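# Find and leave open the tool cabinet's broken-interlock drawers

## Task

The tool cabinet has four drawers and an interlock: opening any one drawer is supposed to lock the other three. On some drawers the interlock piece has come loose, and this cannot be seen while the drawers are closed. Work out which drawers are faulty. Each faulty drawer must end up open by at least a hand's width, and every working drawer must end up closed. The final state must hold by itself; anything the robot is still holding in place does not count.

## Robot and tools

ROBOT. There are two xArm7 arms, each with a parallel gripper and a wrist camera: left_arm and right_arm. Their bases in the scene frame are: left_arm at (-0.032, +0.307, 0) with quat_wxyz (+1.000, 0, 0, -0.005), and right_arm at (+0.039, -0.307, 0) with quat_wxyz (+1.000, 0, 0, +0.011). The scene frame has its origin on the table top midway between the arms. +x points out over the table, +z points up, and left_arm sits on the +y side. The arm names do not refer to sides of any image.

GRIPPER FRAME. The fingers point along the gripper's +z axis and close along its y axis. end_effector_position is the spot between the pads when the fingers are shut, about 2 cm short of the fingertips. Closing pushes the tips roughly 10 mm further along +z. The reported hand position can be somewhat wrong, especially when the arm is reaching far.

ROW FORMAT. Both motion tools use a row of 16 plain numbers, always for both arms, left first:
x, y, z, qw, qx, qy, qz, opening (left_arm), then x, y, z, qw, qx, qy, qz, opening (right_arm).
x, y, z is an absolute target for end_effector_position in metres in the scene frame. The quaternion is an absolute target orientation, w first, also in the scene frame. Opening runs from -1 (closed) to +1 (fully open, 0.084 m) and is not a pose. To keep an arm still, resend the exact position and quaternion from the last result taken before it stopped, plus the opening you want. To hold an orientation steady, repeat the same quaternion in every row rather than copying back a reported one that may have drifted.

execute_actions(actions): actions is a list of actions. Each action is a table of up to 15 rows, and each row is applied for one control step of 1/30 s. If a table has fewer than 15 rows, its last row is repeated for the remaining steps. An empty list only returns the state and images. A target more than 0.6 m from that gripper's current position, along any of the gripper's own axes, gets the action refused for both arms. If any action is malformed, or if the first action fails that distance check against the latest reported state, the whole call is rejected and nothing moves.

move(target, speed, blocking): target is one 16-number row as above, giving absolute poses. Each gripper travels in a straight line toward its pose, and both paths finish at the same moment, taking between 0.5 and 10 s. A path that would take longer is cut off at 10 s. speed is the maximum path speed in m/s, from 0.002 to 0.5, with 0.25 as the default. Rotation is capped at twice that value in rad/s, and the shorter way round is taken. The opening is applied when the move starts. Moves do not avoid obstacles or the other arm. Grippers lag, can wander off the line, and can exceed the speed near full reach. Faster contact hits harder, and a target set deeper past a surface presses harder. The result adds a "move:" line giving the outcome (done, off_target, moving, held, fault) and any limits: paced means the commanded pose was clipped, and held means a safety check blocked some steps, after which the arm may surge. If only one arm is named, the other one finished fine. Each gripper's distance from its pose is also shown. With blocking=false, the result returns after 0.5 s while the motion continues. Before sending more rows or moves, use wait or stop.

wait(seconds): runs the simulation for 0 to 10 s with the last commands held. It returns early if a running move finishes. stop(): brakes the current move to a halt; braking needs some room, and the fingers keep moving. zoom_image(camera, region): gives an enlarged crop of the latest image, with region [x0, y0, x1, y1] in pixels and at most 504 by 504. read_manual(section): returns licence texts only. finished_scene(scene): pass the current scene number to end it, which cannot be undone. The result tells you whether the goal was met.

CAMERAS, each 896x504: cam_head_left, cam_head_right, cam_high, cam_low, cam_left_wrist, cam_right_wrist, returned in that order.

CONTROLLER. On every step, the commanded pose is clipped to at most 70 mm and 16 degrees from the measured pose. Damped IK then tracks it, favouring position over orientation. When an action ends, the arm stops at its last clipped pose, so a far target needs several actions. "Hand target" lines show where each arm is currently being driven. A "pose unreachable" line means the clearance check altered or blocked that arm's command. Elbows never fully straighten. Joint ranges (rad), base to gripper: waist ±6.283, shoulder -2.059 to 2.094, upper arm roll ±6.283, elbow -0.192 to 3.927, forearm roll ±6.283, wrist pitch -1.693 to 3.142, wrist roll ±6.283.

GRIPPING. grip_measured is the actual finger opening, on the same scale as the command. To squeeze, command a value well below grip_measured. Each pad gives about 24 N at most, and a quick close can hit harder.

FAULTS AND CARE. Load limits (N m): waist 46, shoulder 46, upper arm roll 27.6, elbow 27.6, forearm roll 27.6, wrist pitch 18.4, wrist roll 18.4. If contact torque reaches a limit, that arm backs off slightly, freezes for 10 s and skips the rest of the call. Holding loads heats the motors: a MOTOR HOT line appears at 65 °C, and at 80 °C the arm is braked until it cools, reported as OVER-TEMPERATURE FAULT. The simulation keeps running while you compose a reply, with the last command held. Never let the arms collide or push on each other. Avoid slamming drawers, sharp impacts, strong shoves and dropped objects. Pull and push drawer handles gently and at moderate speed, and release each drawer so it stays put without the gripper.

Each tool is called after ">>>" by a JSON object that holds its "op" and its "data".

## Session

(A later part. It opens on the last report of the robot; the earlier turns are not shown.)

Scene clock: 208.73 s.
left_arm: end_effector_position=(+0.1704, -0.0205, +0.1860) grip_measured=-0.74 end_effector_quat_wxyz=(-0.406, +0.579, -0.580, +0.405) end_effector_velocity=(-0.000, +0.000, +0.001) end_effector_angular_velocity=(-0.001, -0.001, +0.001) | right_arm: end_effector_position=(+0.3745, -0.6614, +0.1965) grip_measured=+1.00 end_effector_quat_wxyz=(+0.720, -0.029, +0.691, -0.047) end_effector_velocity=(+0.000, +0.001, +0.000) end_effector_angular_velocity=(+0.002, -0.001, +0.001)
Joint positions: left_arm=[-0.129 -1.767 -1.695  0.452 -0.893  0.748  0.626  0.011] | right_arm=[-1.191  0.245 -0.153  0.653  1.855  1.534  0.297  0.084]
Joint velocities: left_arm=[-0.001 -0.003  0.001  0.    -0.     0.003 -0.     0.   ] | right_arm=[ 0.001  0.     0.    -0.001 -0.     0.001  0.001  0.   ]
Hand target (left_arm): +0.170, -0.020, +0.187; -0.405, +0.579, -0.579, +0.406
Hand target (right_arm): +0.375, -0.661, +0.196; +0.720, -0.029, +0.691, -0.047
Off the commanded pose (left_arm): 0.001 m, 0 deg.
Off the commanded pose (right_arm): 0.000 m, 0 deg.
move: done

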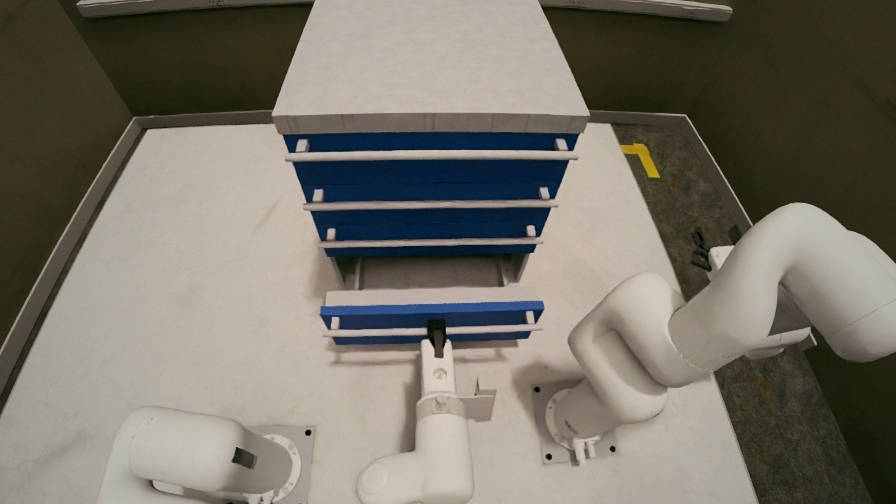

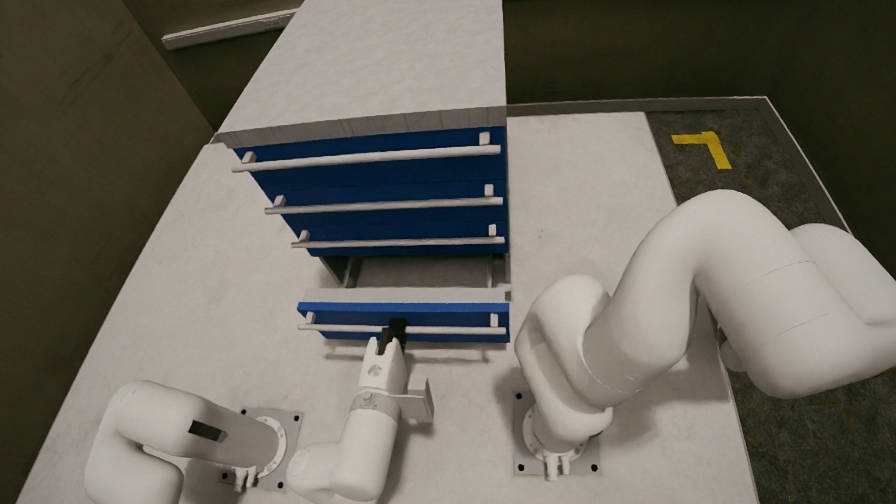

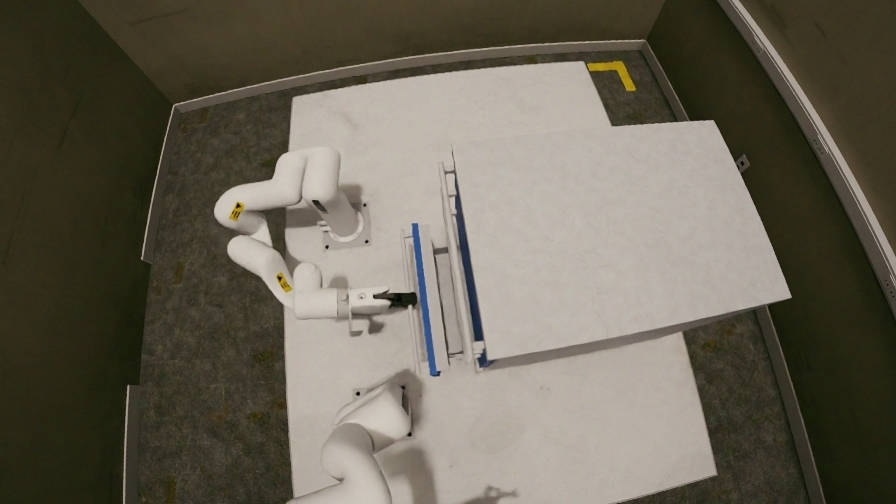

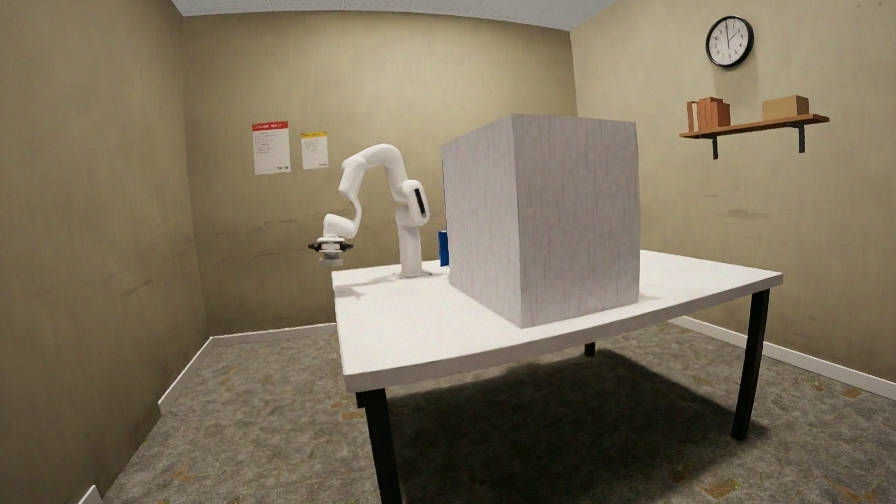

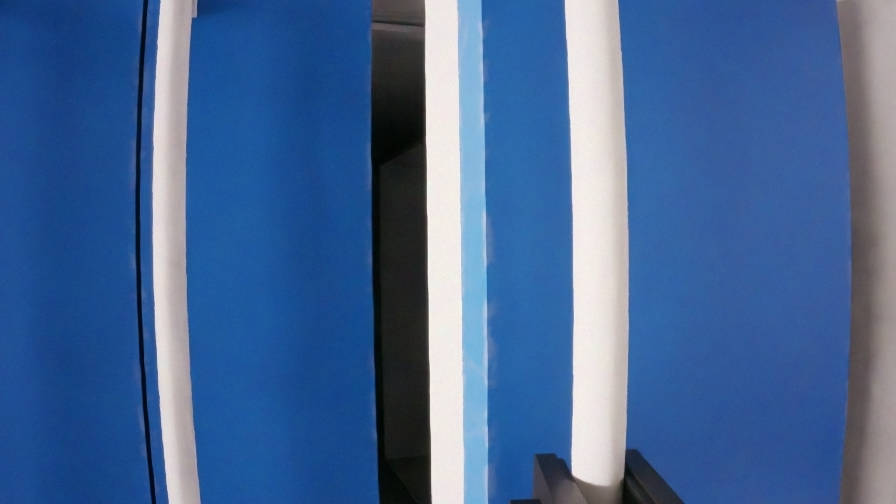

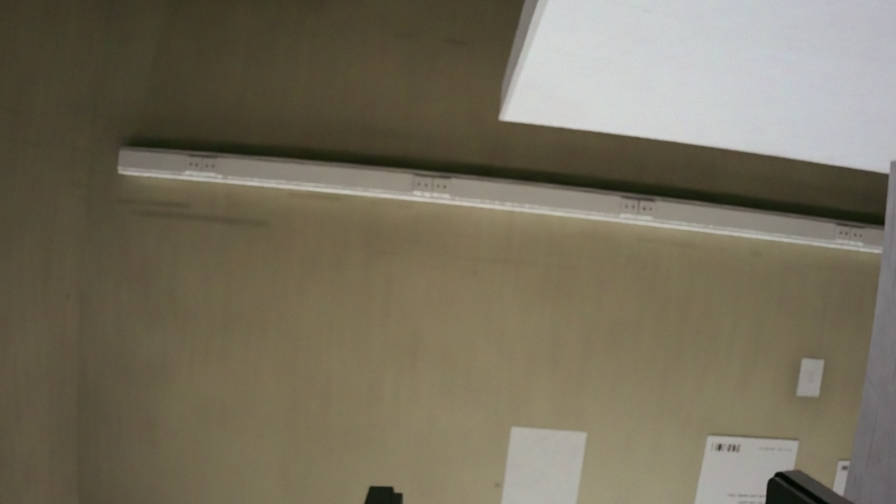

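>>> {"op": "move", "data": {"target": [0.17,-0.02,0.187,0.406,-0.579,0.579,-0.406,0.2,0.3745,-0.6614,0.1965,0.720,-0.029,0.691,-0.047,1]}}

>>> {"op": "move", "data": {"target": [0.13,-0.02,0.202,0.406,-0.579,0.579,-0.406,0.2,0.3745,-0.6614,0.1965,0.720,-0.029,0.691,-0.047,1], "speed": 0.15}}

>>> {"op": "move", "data": {"target": [0.14,-0.02,0.31,0.406,-0.579,0.579,-0.406,0.2,0.3745,-0.6614,0.1965,0.720,-0.029,0.691,-0.047,1], "speed": 0.2}}

>>> {"op": "move", "data": {"target": [0.26,-0.02,0.297,0.406,-0.579,0.579,-0.406,0.2,0.3745,-0.6614,0.1965,0.720,-0.029,0.691,-0.047,1], "speed": 0.2}}

Scene clock: 225.20 s.
left_arm: end_effector_position=(+0.1700, -0.0200, +0.1871) grip_measured=+0.19 end_effector_quat_wxyz=(-0.406, +0.579, -0.579, +0.406) end_effector_velocity=(-0.000, -0.000, -0.000) end_effector_angular_velocity=(+0.000, +0.001, +0.000) | right_arm: end_effector_position=(+0.3745, -0.6614, +0.1965) grip_measured=+1.00 end_effector_quat_wxyz=(+0.720, -0.029, +0.691, -0.047) end_effector_velocity=(+0.001, +0.001, +0.001) end_effector_angular_velocity=(-0.001, -0.001, +0.003)
Joint positions: left_arm=[-0.132 -1.767 -1.693  0.45  -0.888  0.749  0.623  0.052] | right_arm=[-1.191  0.245 -0.153  0.653  1.855  1.534  0.297  0.084]
Joint velocities: left_arm=[ 0.     0.001 -0.     0.    -0.     0.    -0.     0.   ] | right_arm=[ 0.002 -0.     0.     0.001 -0.     0.001  0.001 -0.   ]
Hand target (left_arm): +0.170, -0.020, +0.187; -0.406, +0.579, -0.579, +0.406
Hand target (right_arm): +0.374, -0.661, +0.197; +0.720, -0.029, +0.691, -0.047
Off the commanded pose (left_arm): 0.000 m, 0 deg.
Off the commanded pose (right_arm): 0.000 m, 0 deg.
move: done

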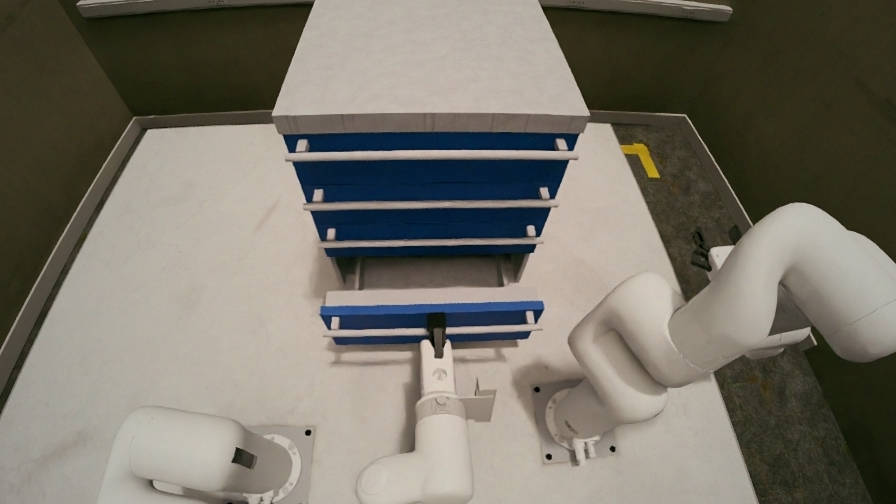

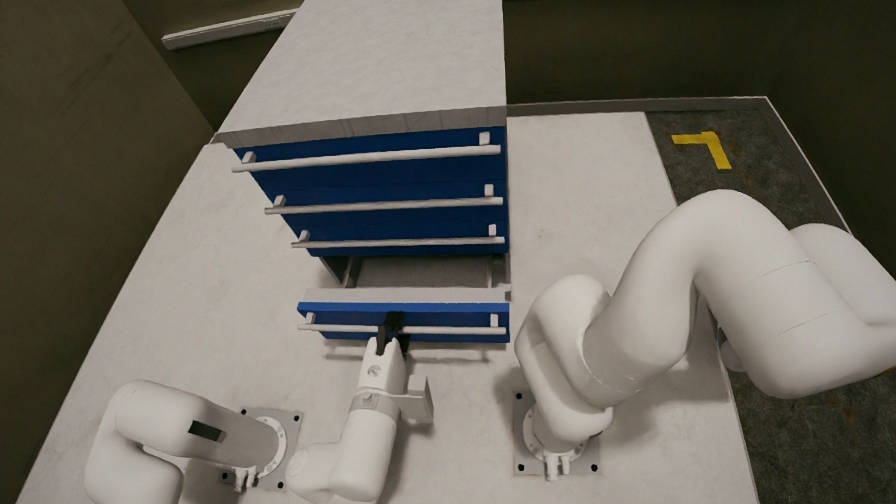

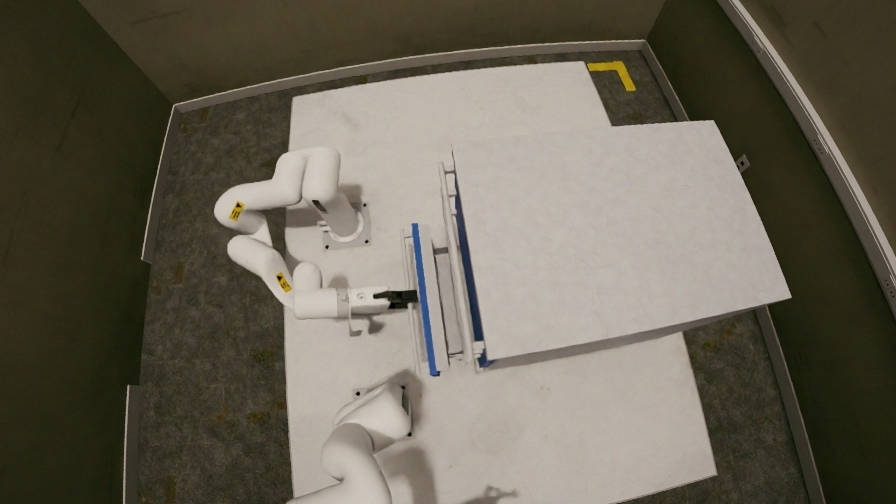

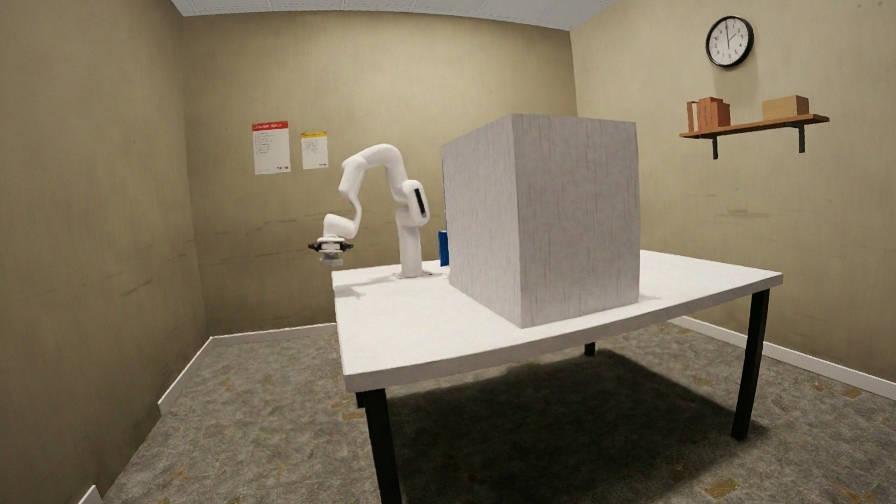

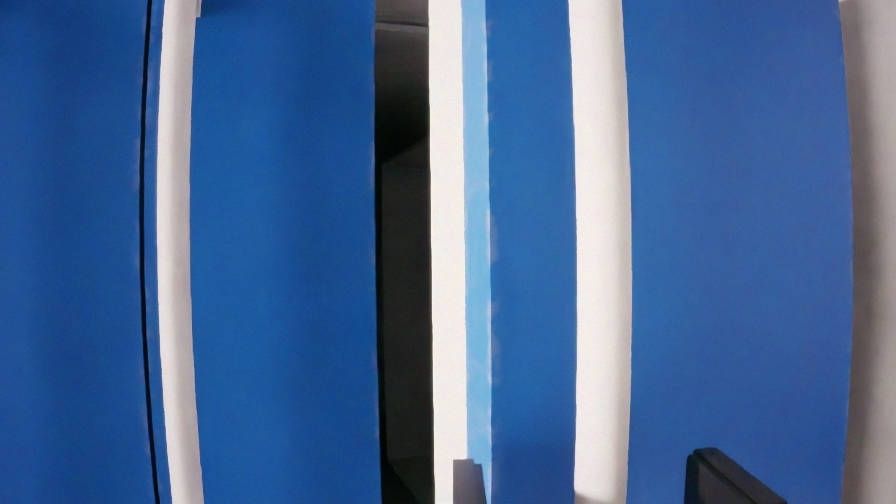

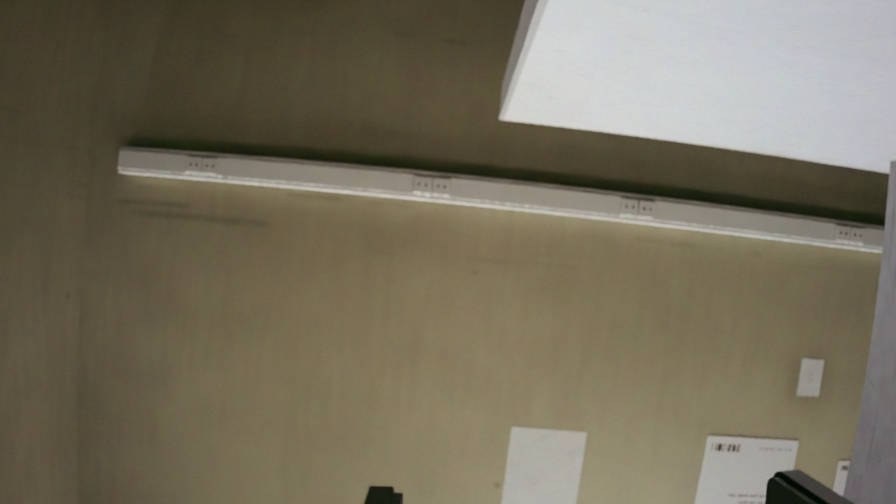

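Scene clock: 225.97 s.
left_arm: end_effector_position=(+0.1305, -0.0198, +0.2017) grip_measured=+0.19 end_effector_quat_wxyz=(-0.406, +0.579, -0.579, +0.406) end_effector_velocity=(-0.001, -0.000, +0.000) end_effector_angular_velocity=(+0.000, +0.000, +0.001) | right_arm: end_effector_position=(+0.3745, -0.6614, +0.1965) grip_measured=+1.00 end_effector_quat_wxyz=(+0.720, -0.029, +0.691, -0.047) end_effector_velocity=(+0.000, +0.000, +0.000) end_effector_angular_velocity=(-0.000, -0.002, +0.000)
Joint positions: left_arm=[-0.244 -1.797 -1.618  0.469 -0.779  0.892  0.568  0.052] | right_arm=[-1.191  0.245 -0.153  0.653  1.855  1.534  0.297  0.084]
Joint velocities: left_arm=[-0.001 -0.001  0.001  0.001  0.002  0.003 -0.001  0.   ] | right_arm=[-0.    -0.     0.     0.     0.     0.002 -0.     0.   ]
Hand target (left_arm): +0.130, -0.020, +0.202; -0.406, +0.579, -0.579, +0.406
Hand target (right_arm): +0.374, -0.661, +0.197; +0.720, -0.029, +0.691, -0.047
Off the commanded pose (left_arm): 0.001 m, 0 deg.
Off the commanded pose (right_arm): 0.000 m, 0 deg.
move: done

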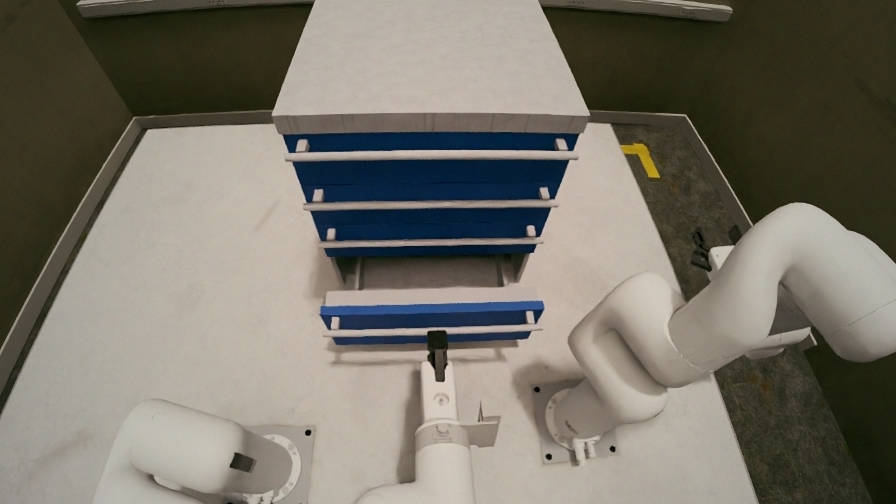

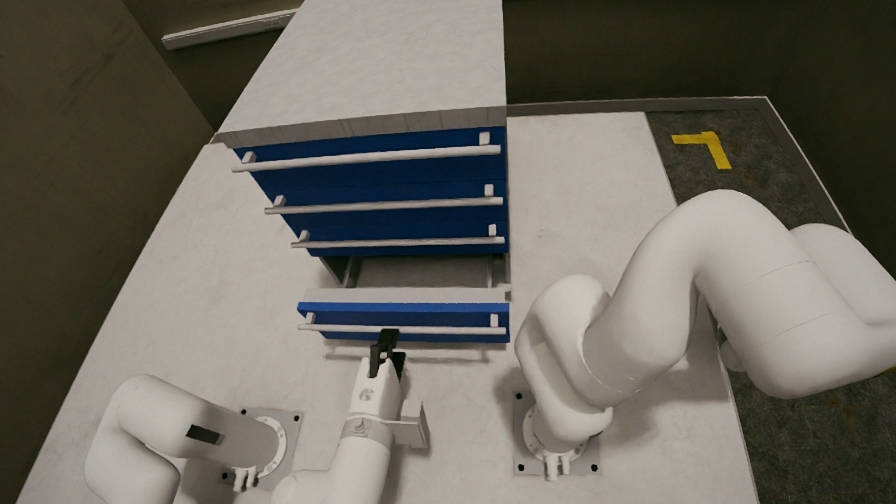

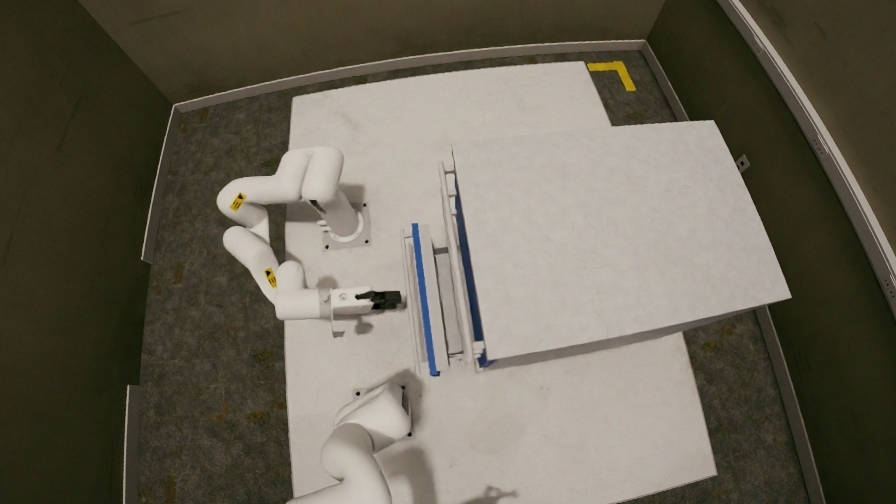

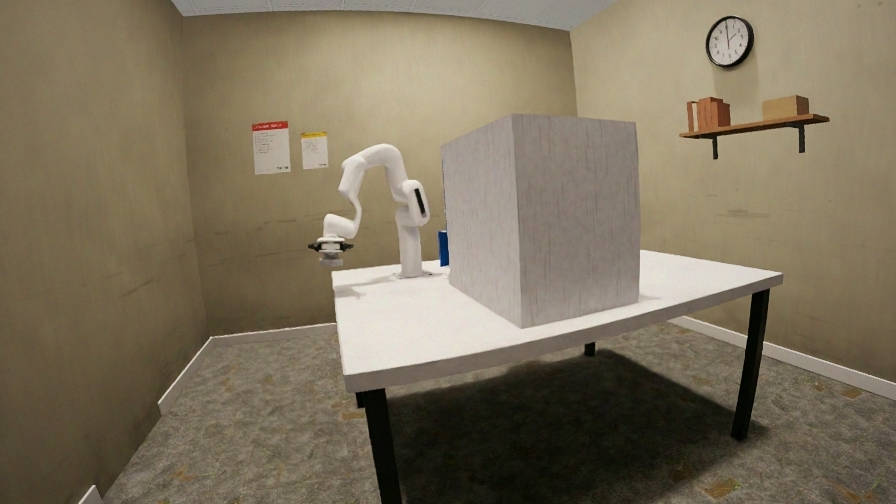

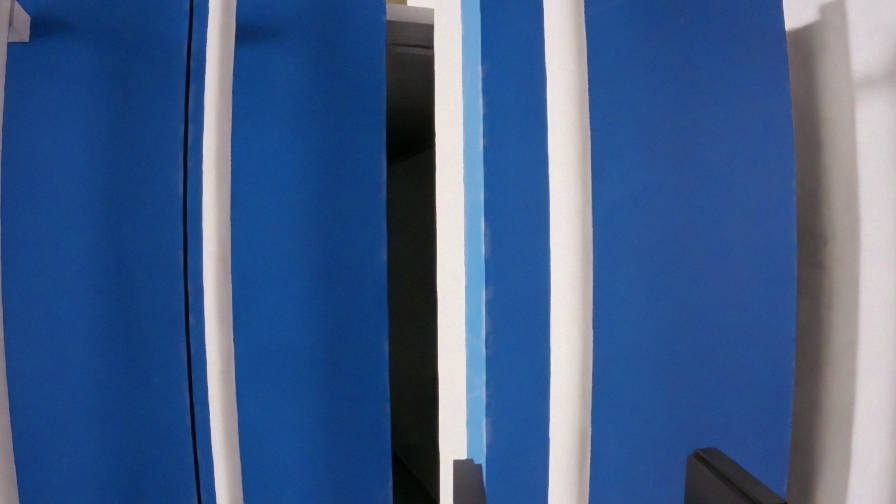

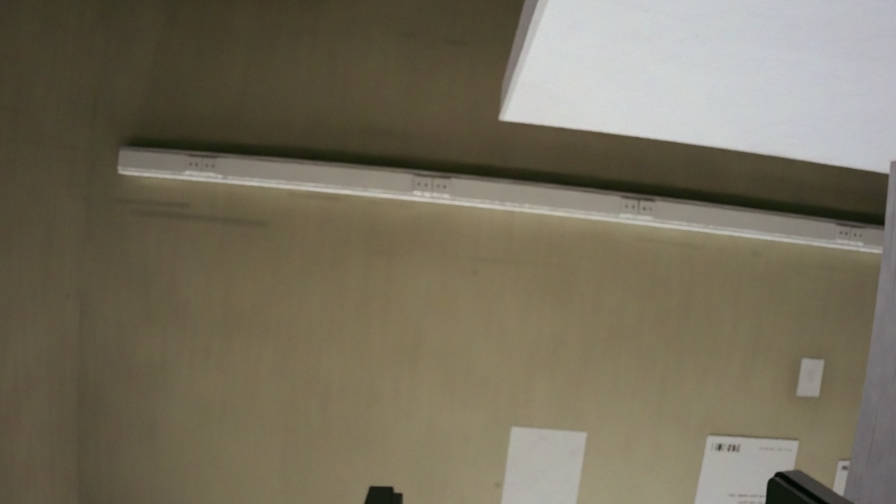

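Scene clock: 226.90 s.
left_arm: end_effector_position=(+0.1397, -0.0203, +0.3090) grip_measured=+0.19 end_effector_quat_wxyz=(-0.406, +0.579, -0.580, +0.405) end_effector_velocity=(-0.000, +0.000, +0.002) end_effector_angular_velocity=(-0.003, -0.000, -0.001) | right_arm: end_effector_position=(+0.3745, -0.6614, +0.1965) grip_measured=+1.00 end_effector_quat_wxyz=(+0.720, -0.029, +0.691, -0.047) end_effector_velocity=(-0.001, -0.001, -0.001) end_effector_angular_velocity=(-0.000, +0.001, -0.003)
Joint positions: left_arm=[-0.097 -1.766 -1.27   0.531 -0.623  0.917  0.776  0.052] | right_arm=[-1.191  0.245 -0.153  0.653  1.855  1.534  0.297  0.084]
Joint velocities: left_arm=[ 0.001 -0.     0.007  0.001  0.001  0.     0.002 -0.   ] | right_arm=[-0.002 -0.    -0.    -0.001  0.    -0.001 -0.001  0.   ]
Hand target (left_arm): +0.140, -0.020, +0.309; -0.406, +0.579, -0.579, +0.406
Hand target (right_arm): +0.375, -0.661, +0.197; +0.720, -0.029, +0.691, -0.047
Off the commanded pose (left_arm): 0.001 m, 0 deg.
Off the commanded pose (right_arm): 0.000 m, 0 deg.
move: done

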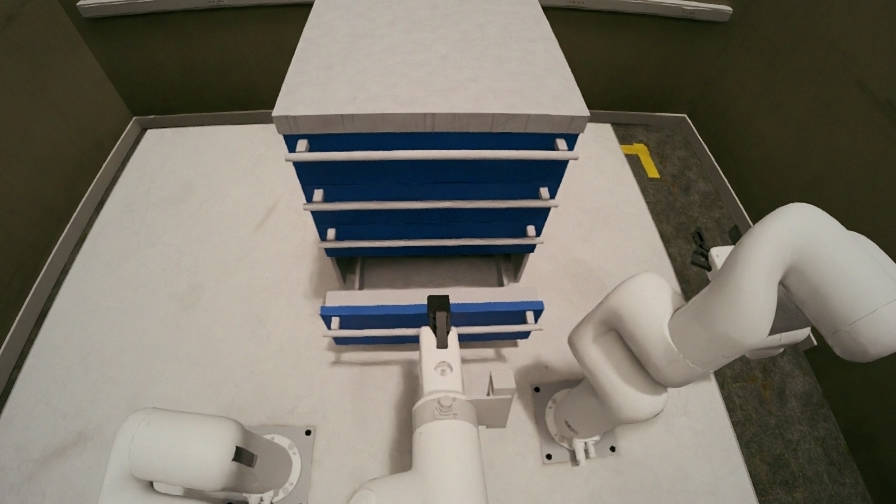

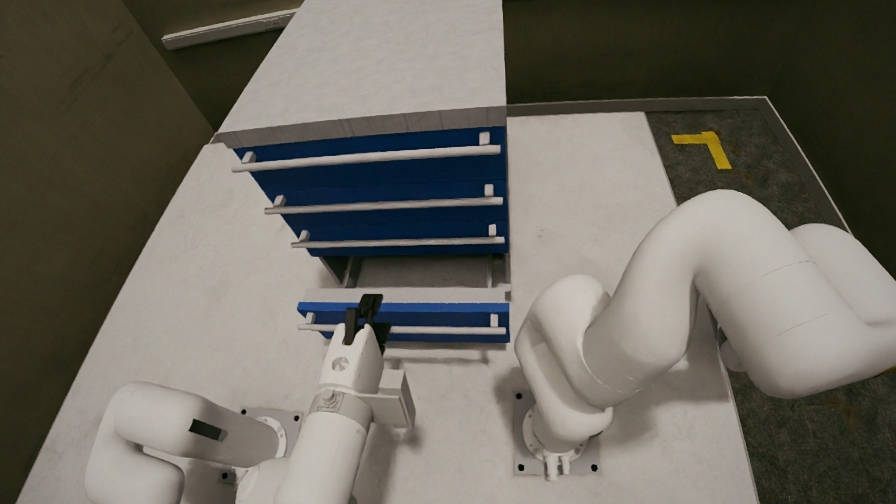

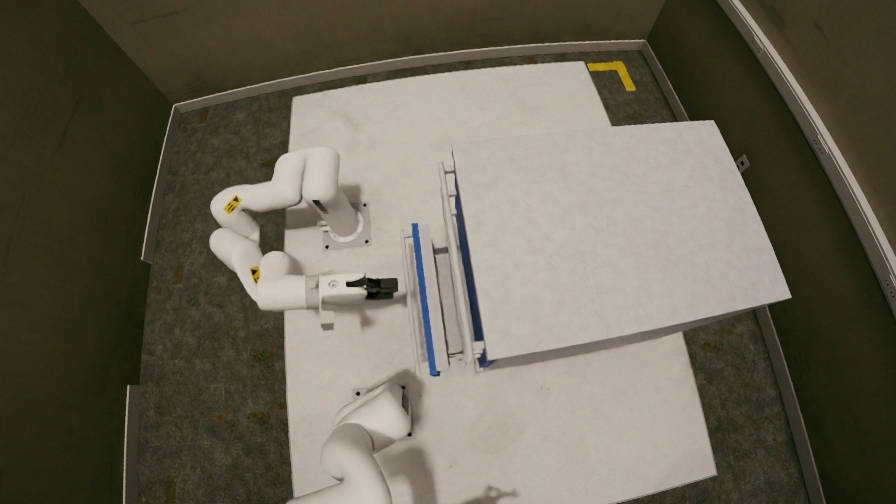

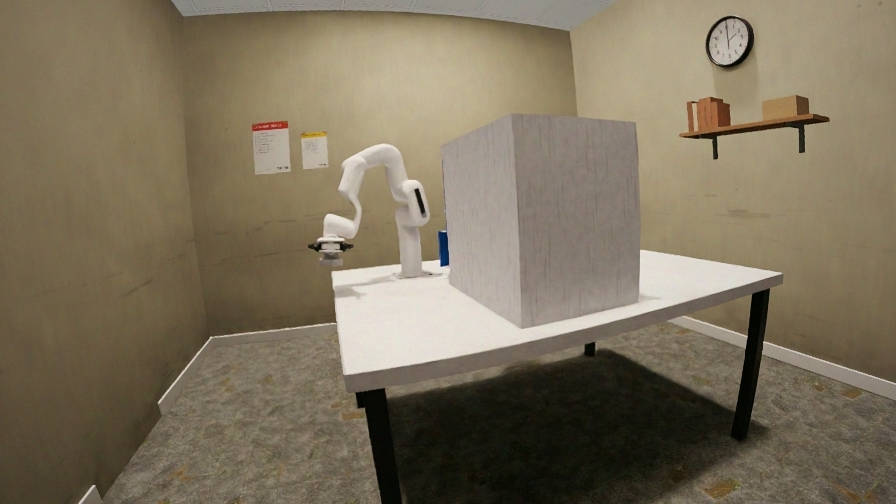

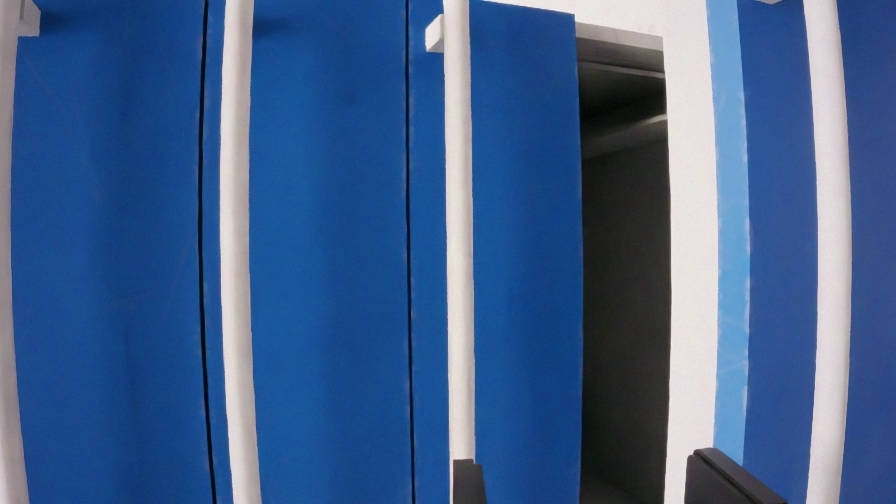

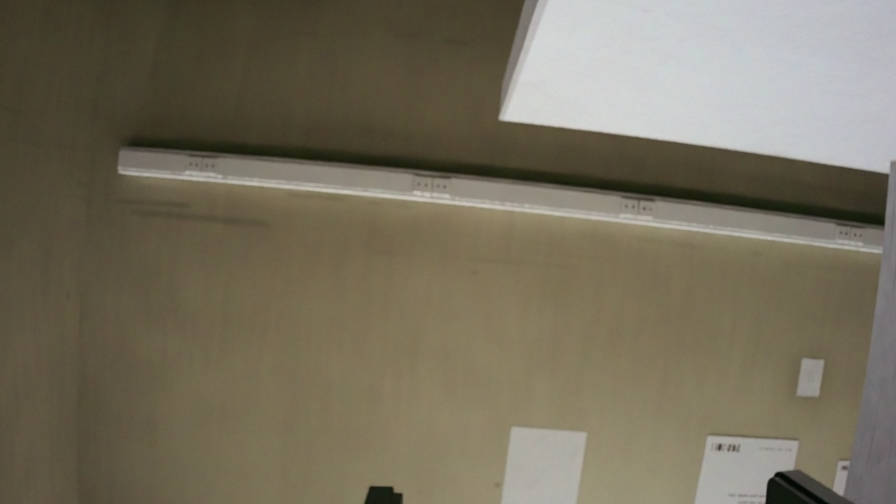

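Scene clock: 227.97 s.
left_arm: end_effector_position=(+0.2592, -0.0201, +0.2973) grip_measured=+0.19 end_effector_quat_wxyz=(-0.406, +0.578, -0.579, +0.406) end_effector_velocity=(+0.003, +0.004, -0.001) end_effector_angular_velocity=(-0.001, +0.002, +0.008) | right_arm: end_effector_position=(+0.3745, -0.6614, +0.1965) grip_measured=+1.00 end_effector_quat_wxyz=(+0.720, -0.029, +0.691, -0.047) end_effector_velocity=(-0.000, -0.000, -0.000) end_effector_angular_velocity=(+0.000, +0.000, -0.001)
Joint positions: left_arm=[ 0.244 -1.556 -1.377  0.519 -0.841  0.508  0.98   0.052] | right_arm=[-1.191  0.245 -0.153  0.653  1.855  1.534  0.297  0.084]
Joint velocities: left_arm=[ 0.005  0.002 -0.001 -0.004 -0.001 -0.002  0.001 -0.   ] | right_arm=[-0.001 -0.     0.    -0.     0.    -0.    -0.     0.   ]
Hand target (left_arm): +0.260, -0.020, +0.297; -0.406, +0.579, -0.579, +0.406
Hand target (right_arm): +0.375, -0.661, +0.196; +0.720, -0.029, +0.691, -0.047
Off the commanded pose (left_arm): 0.001 m, 0 deg.
Off the commanded pose (right_arm): 0.000 m, 0 deg.
move: done

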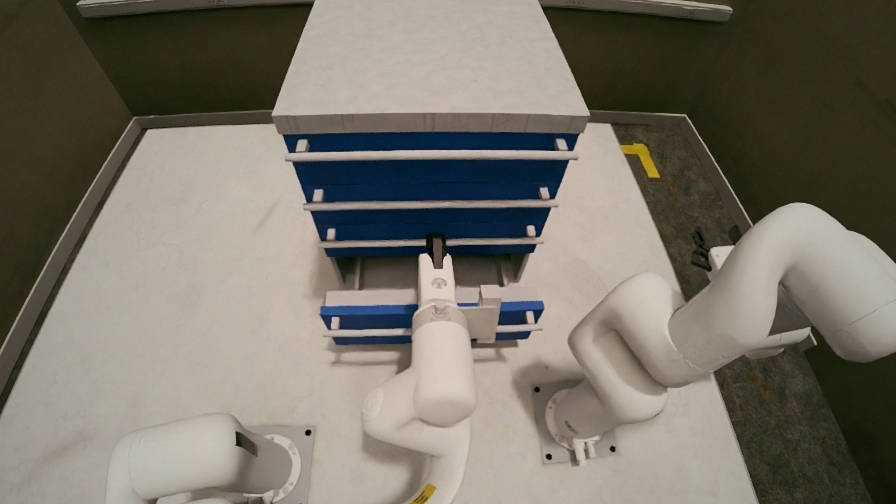

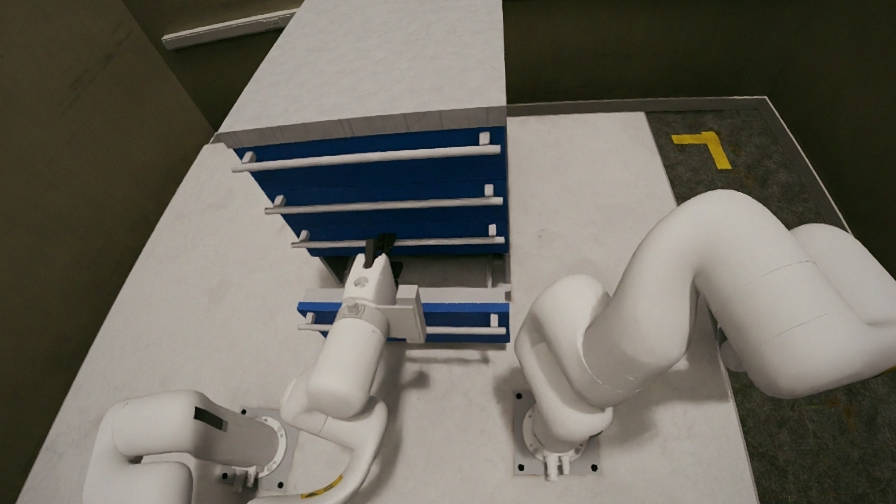

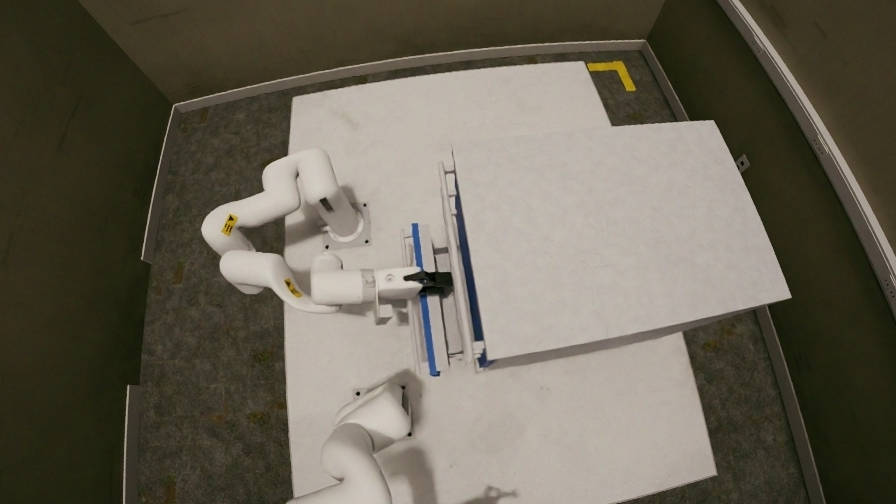

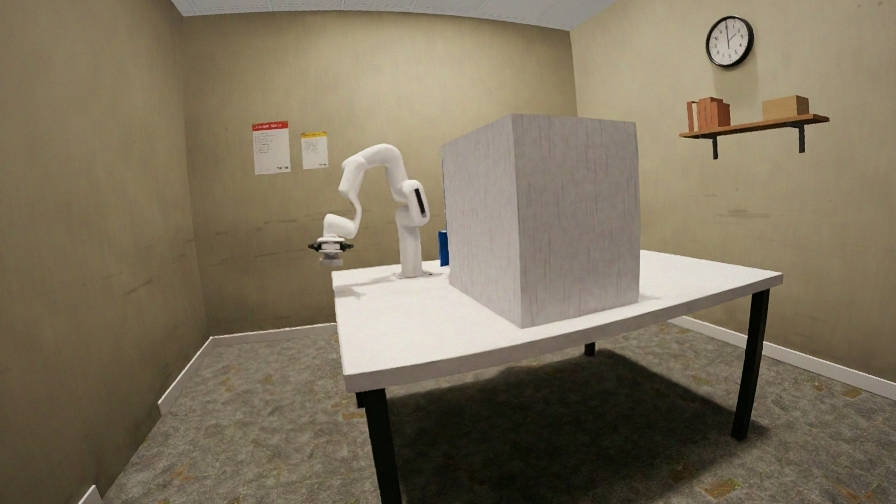

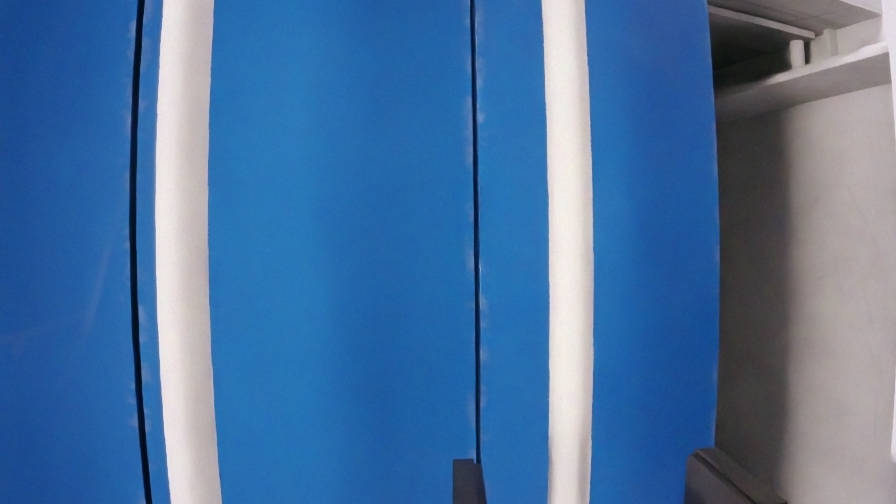

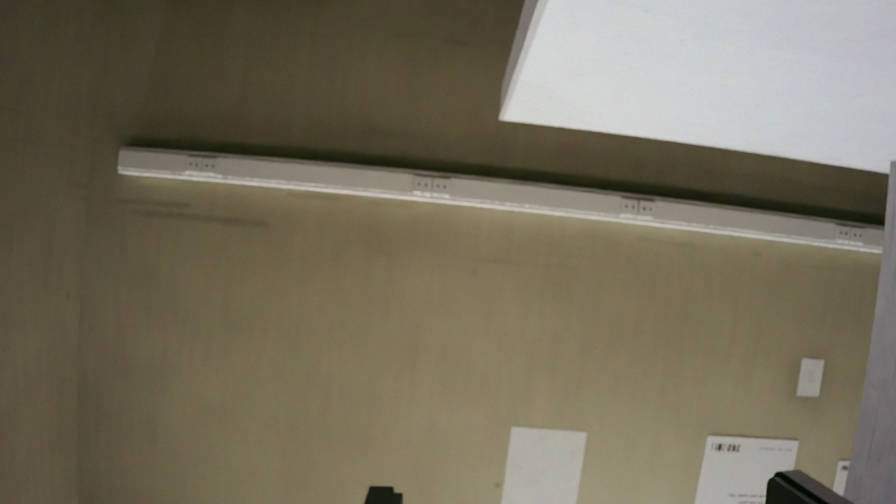

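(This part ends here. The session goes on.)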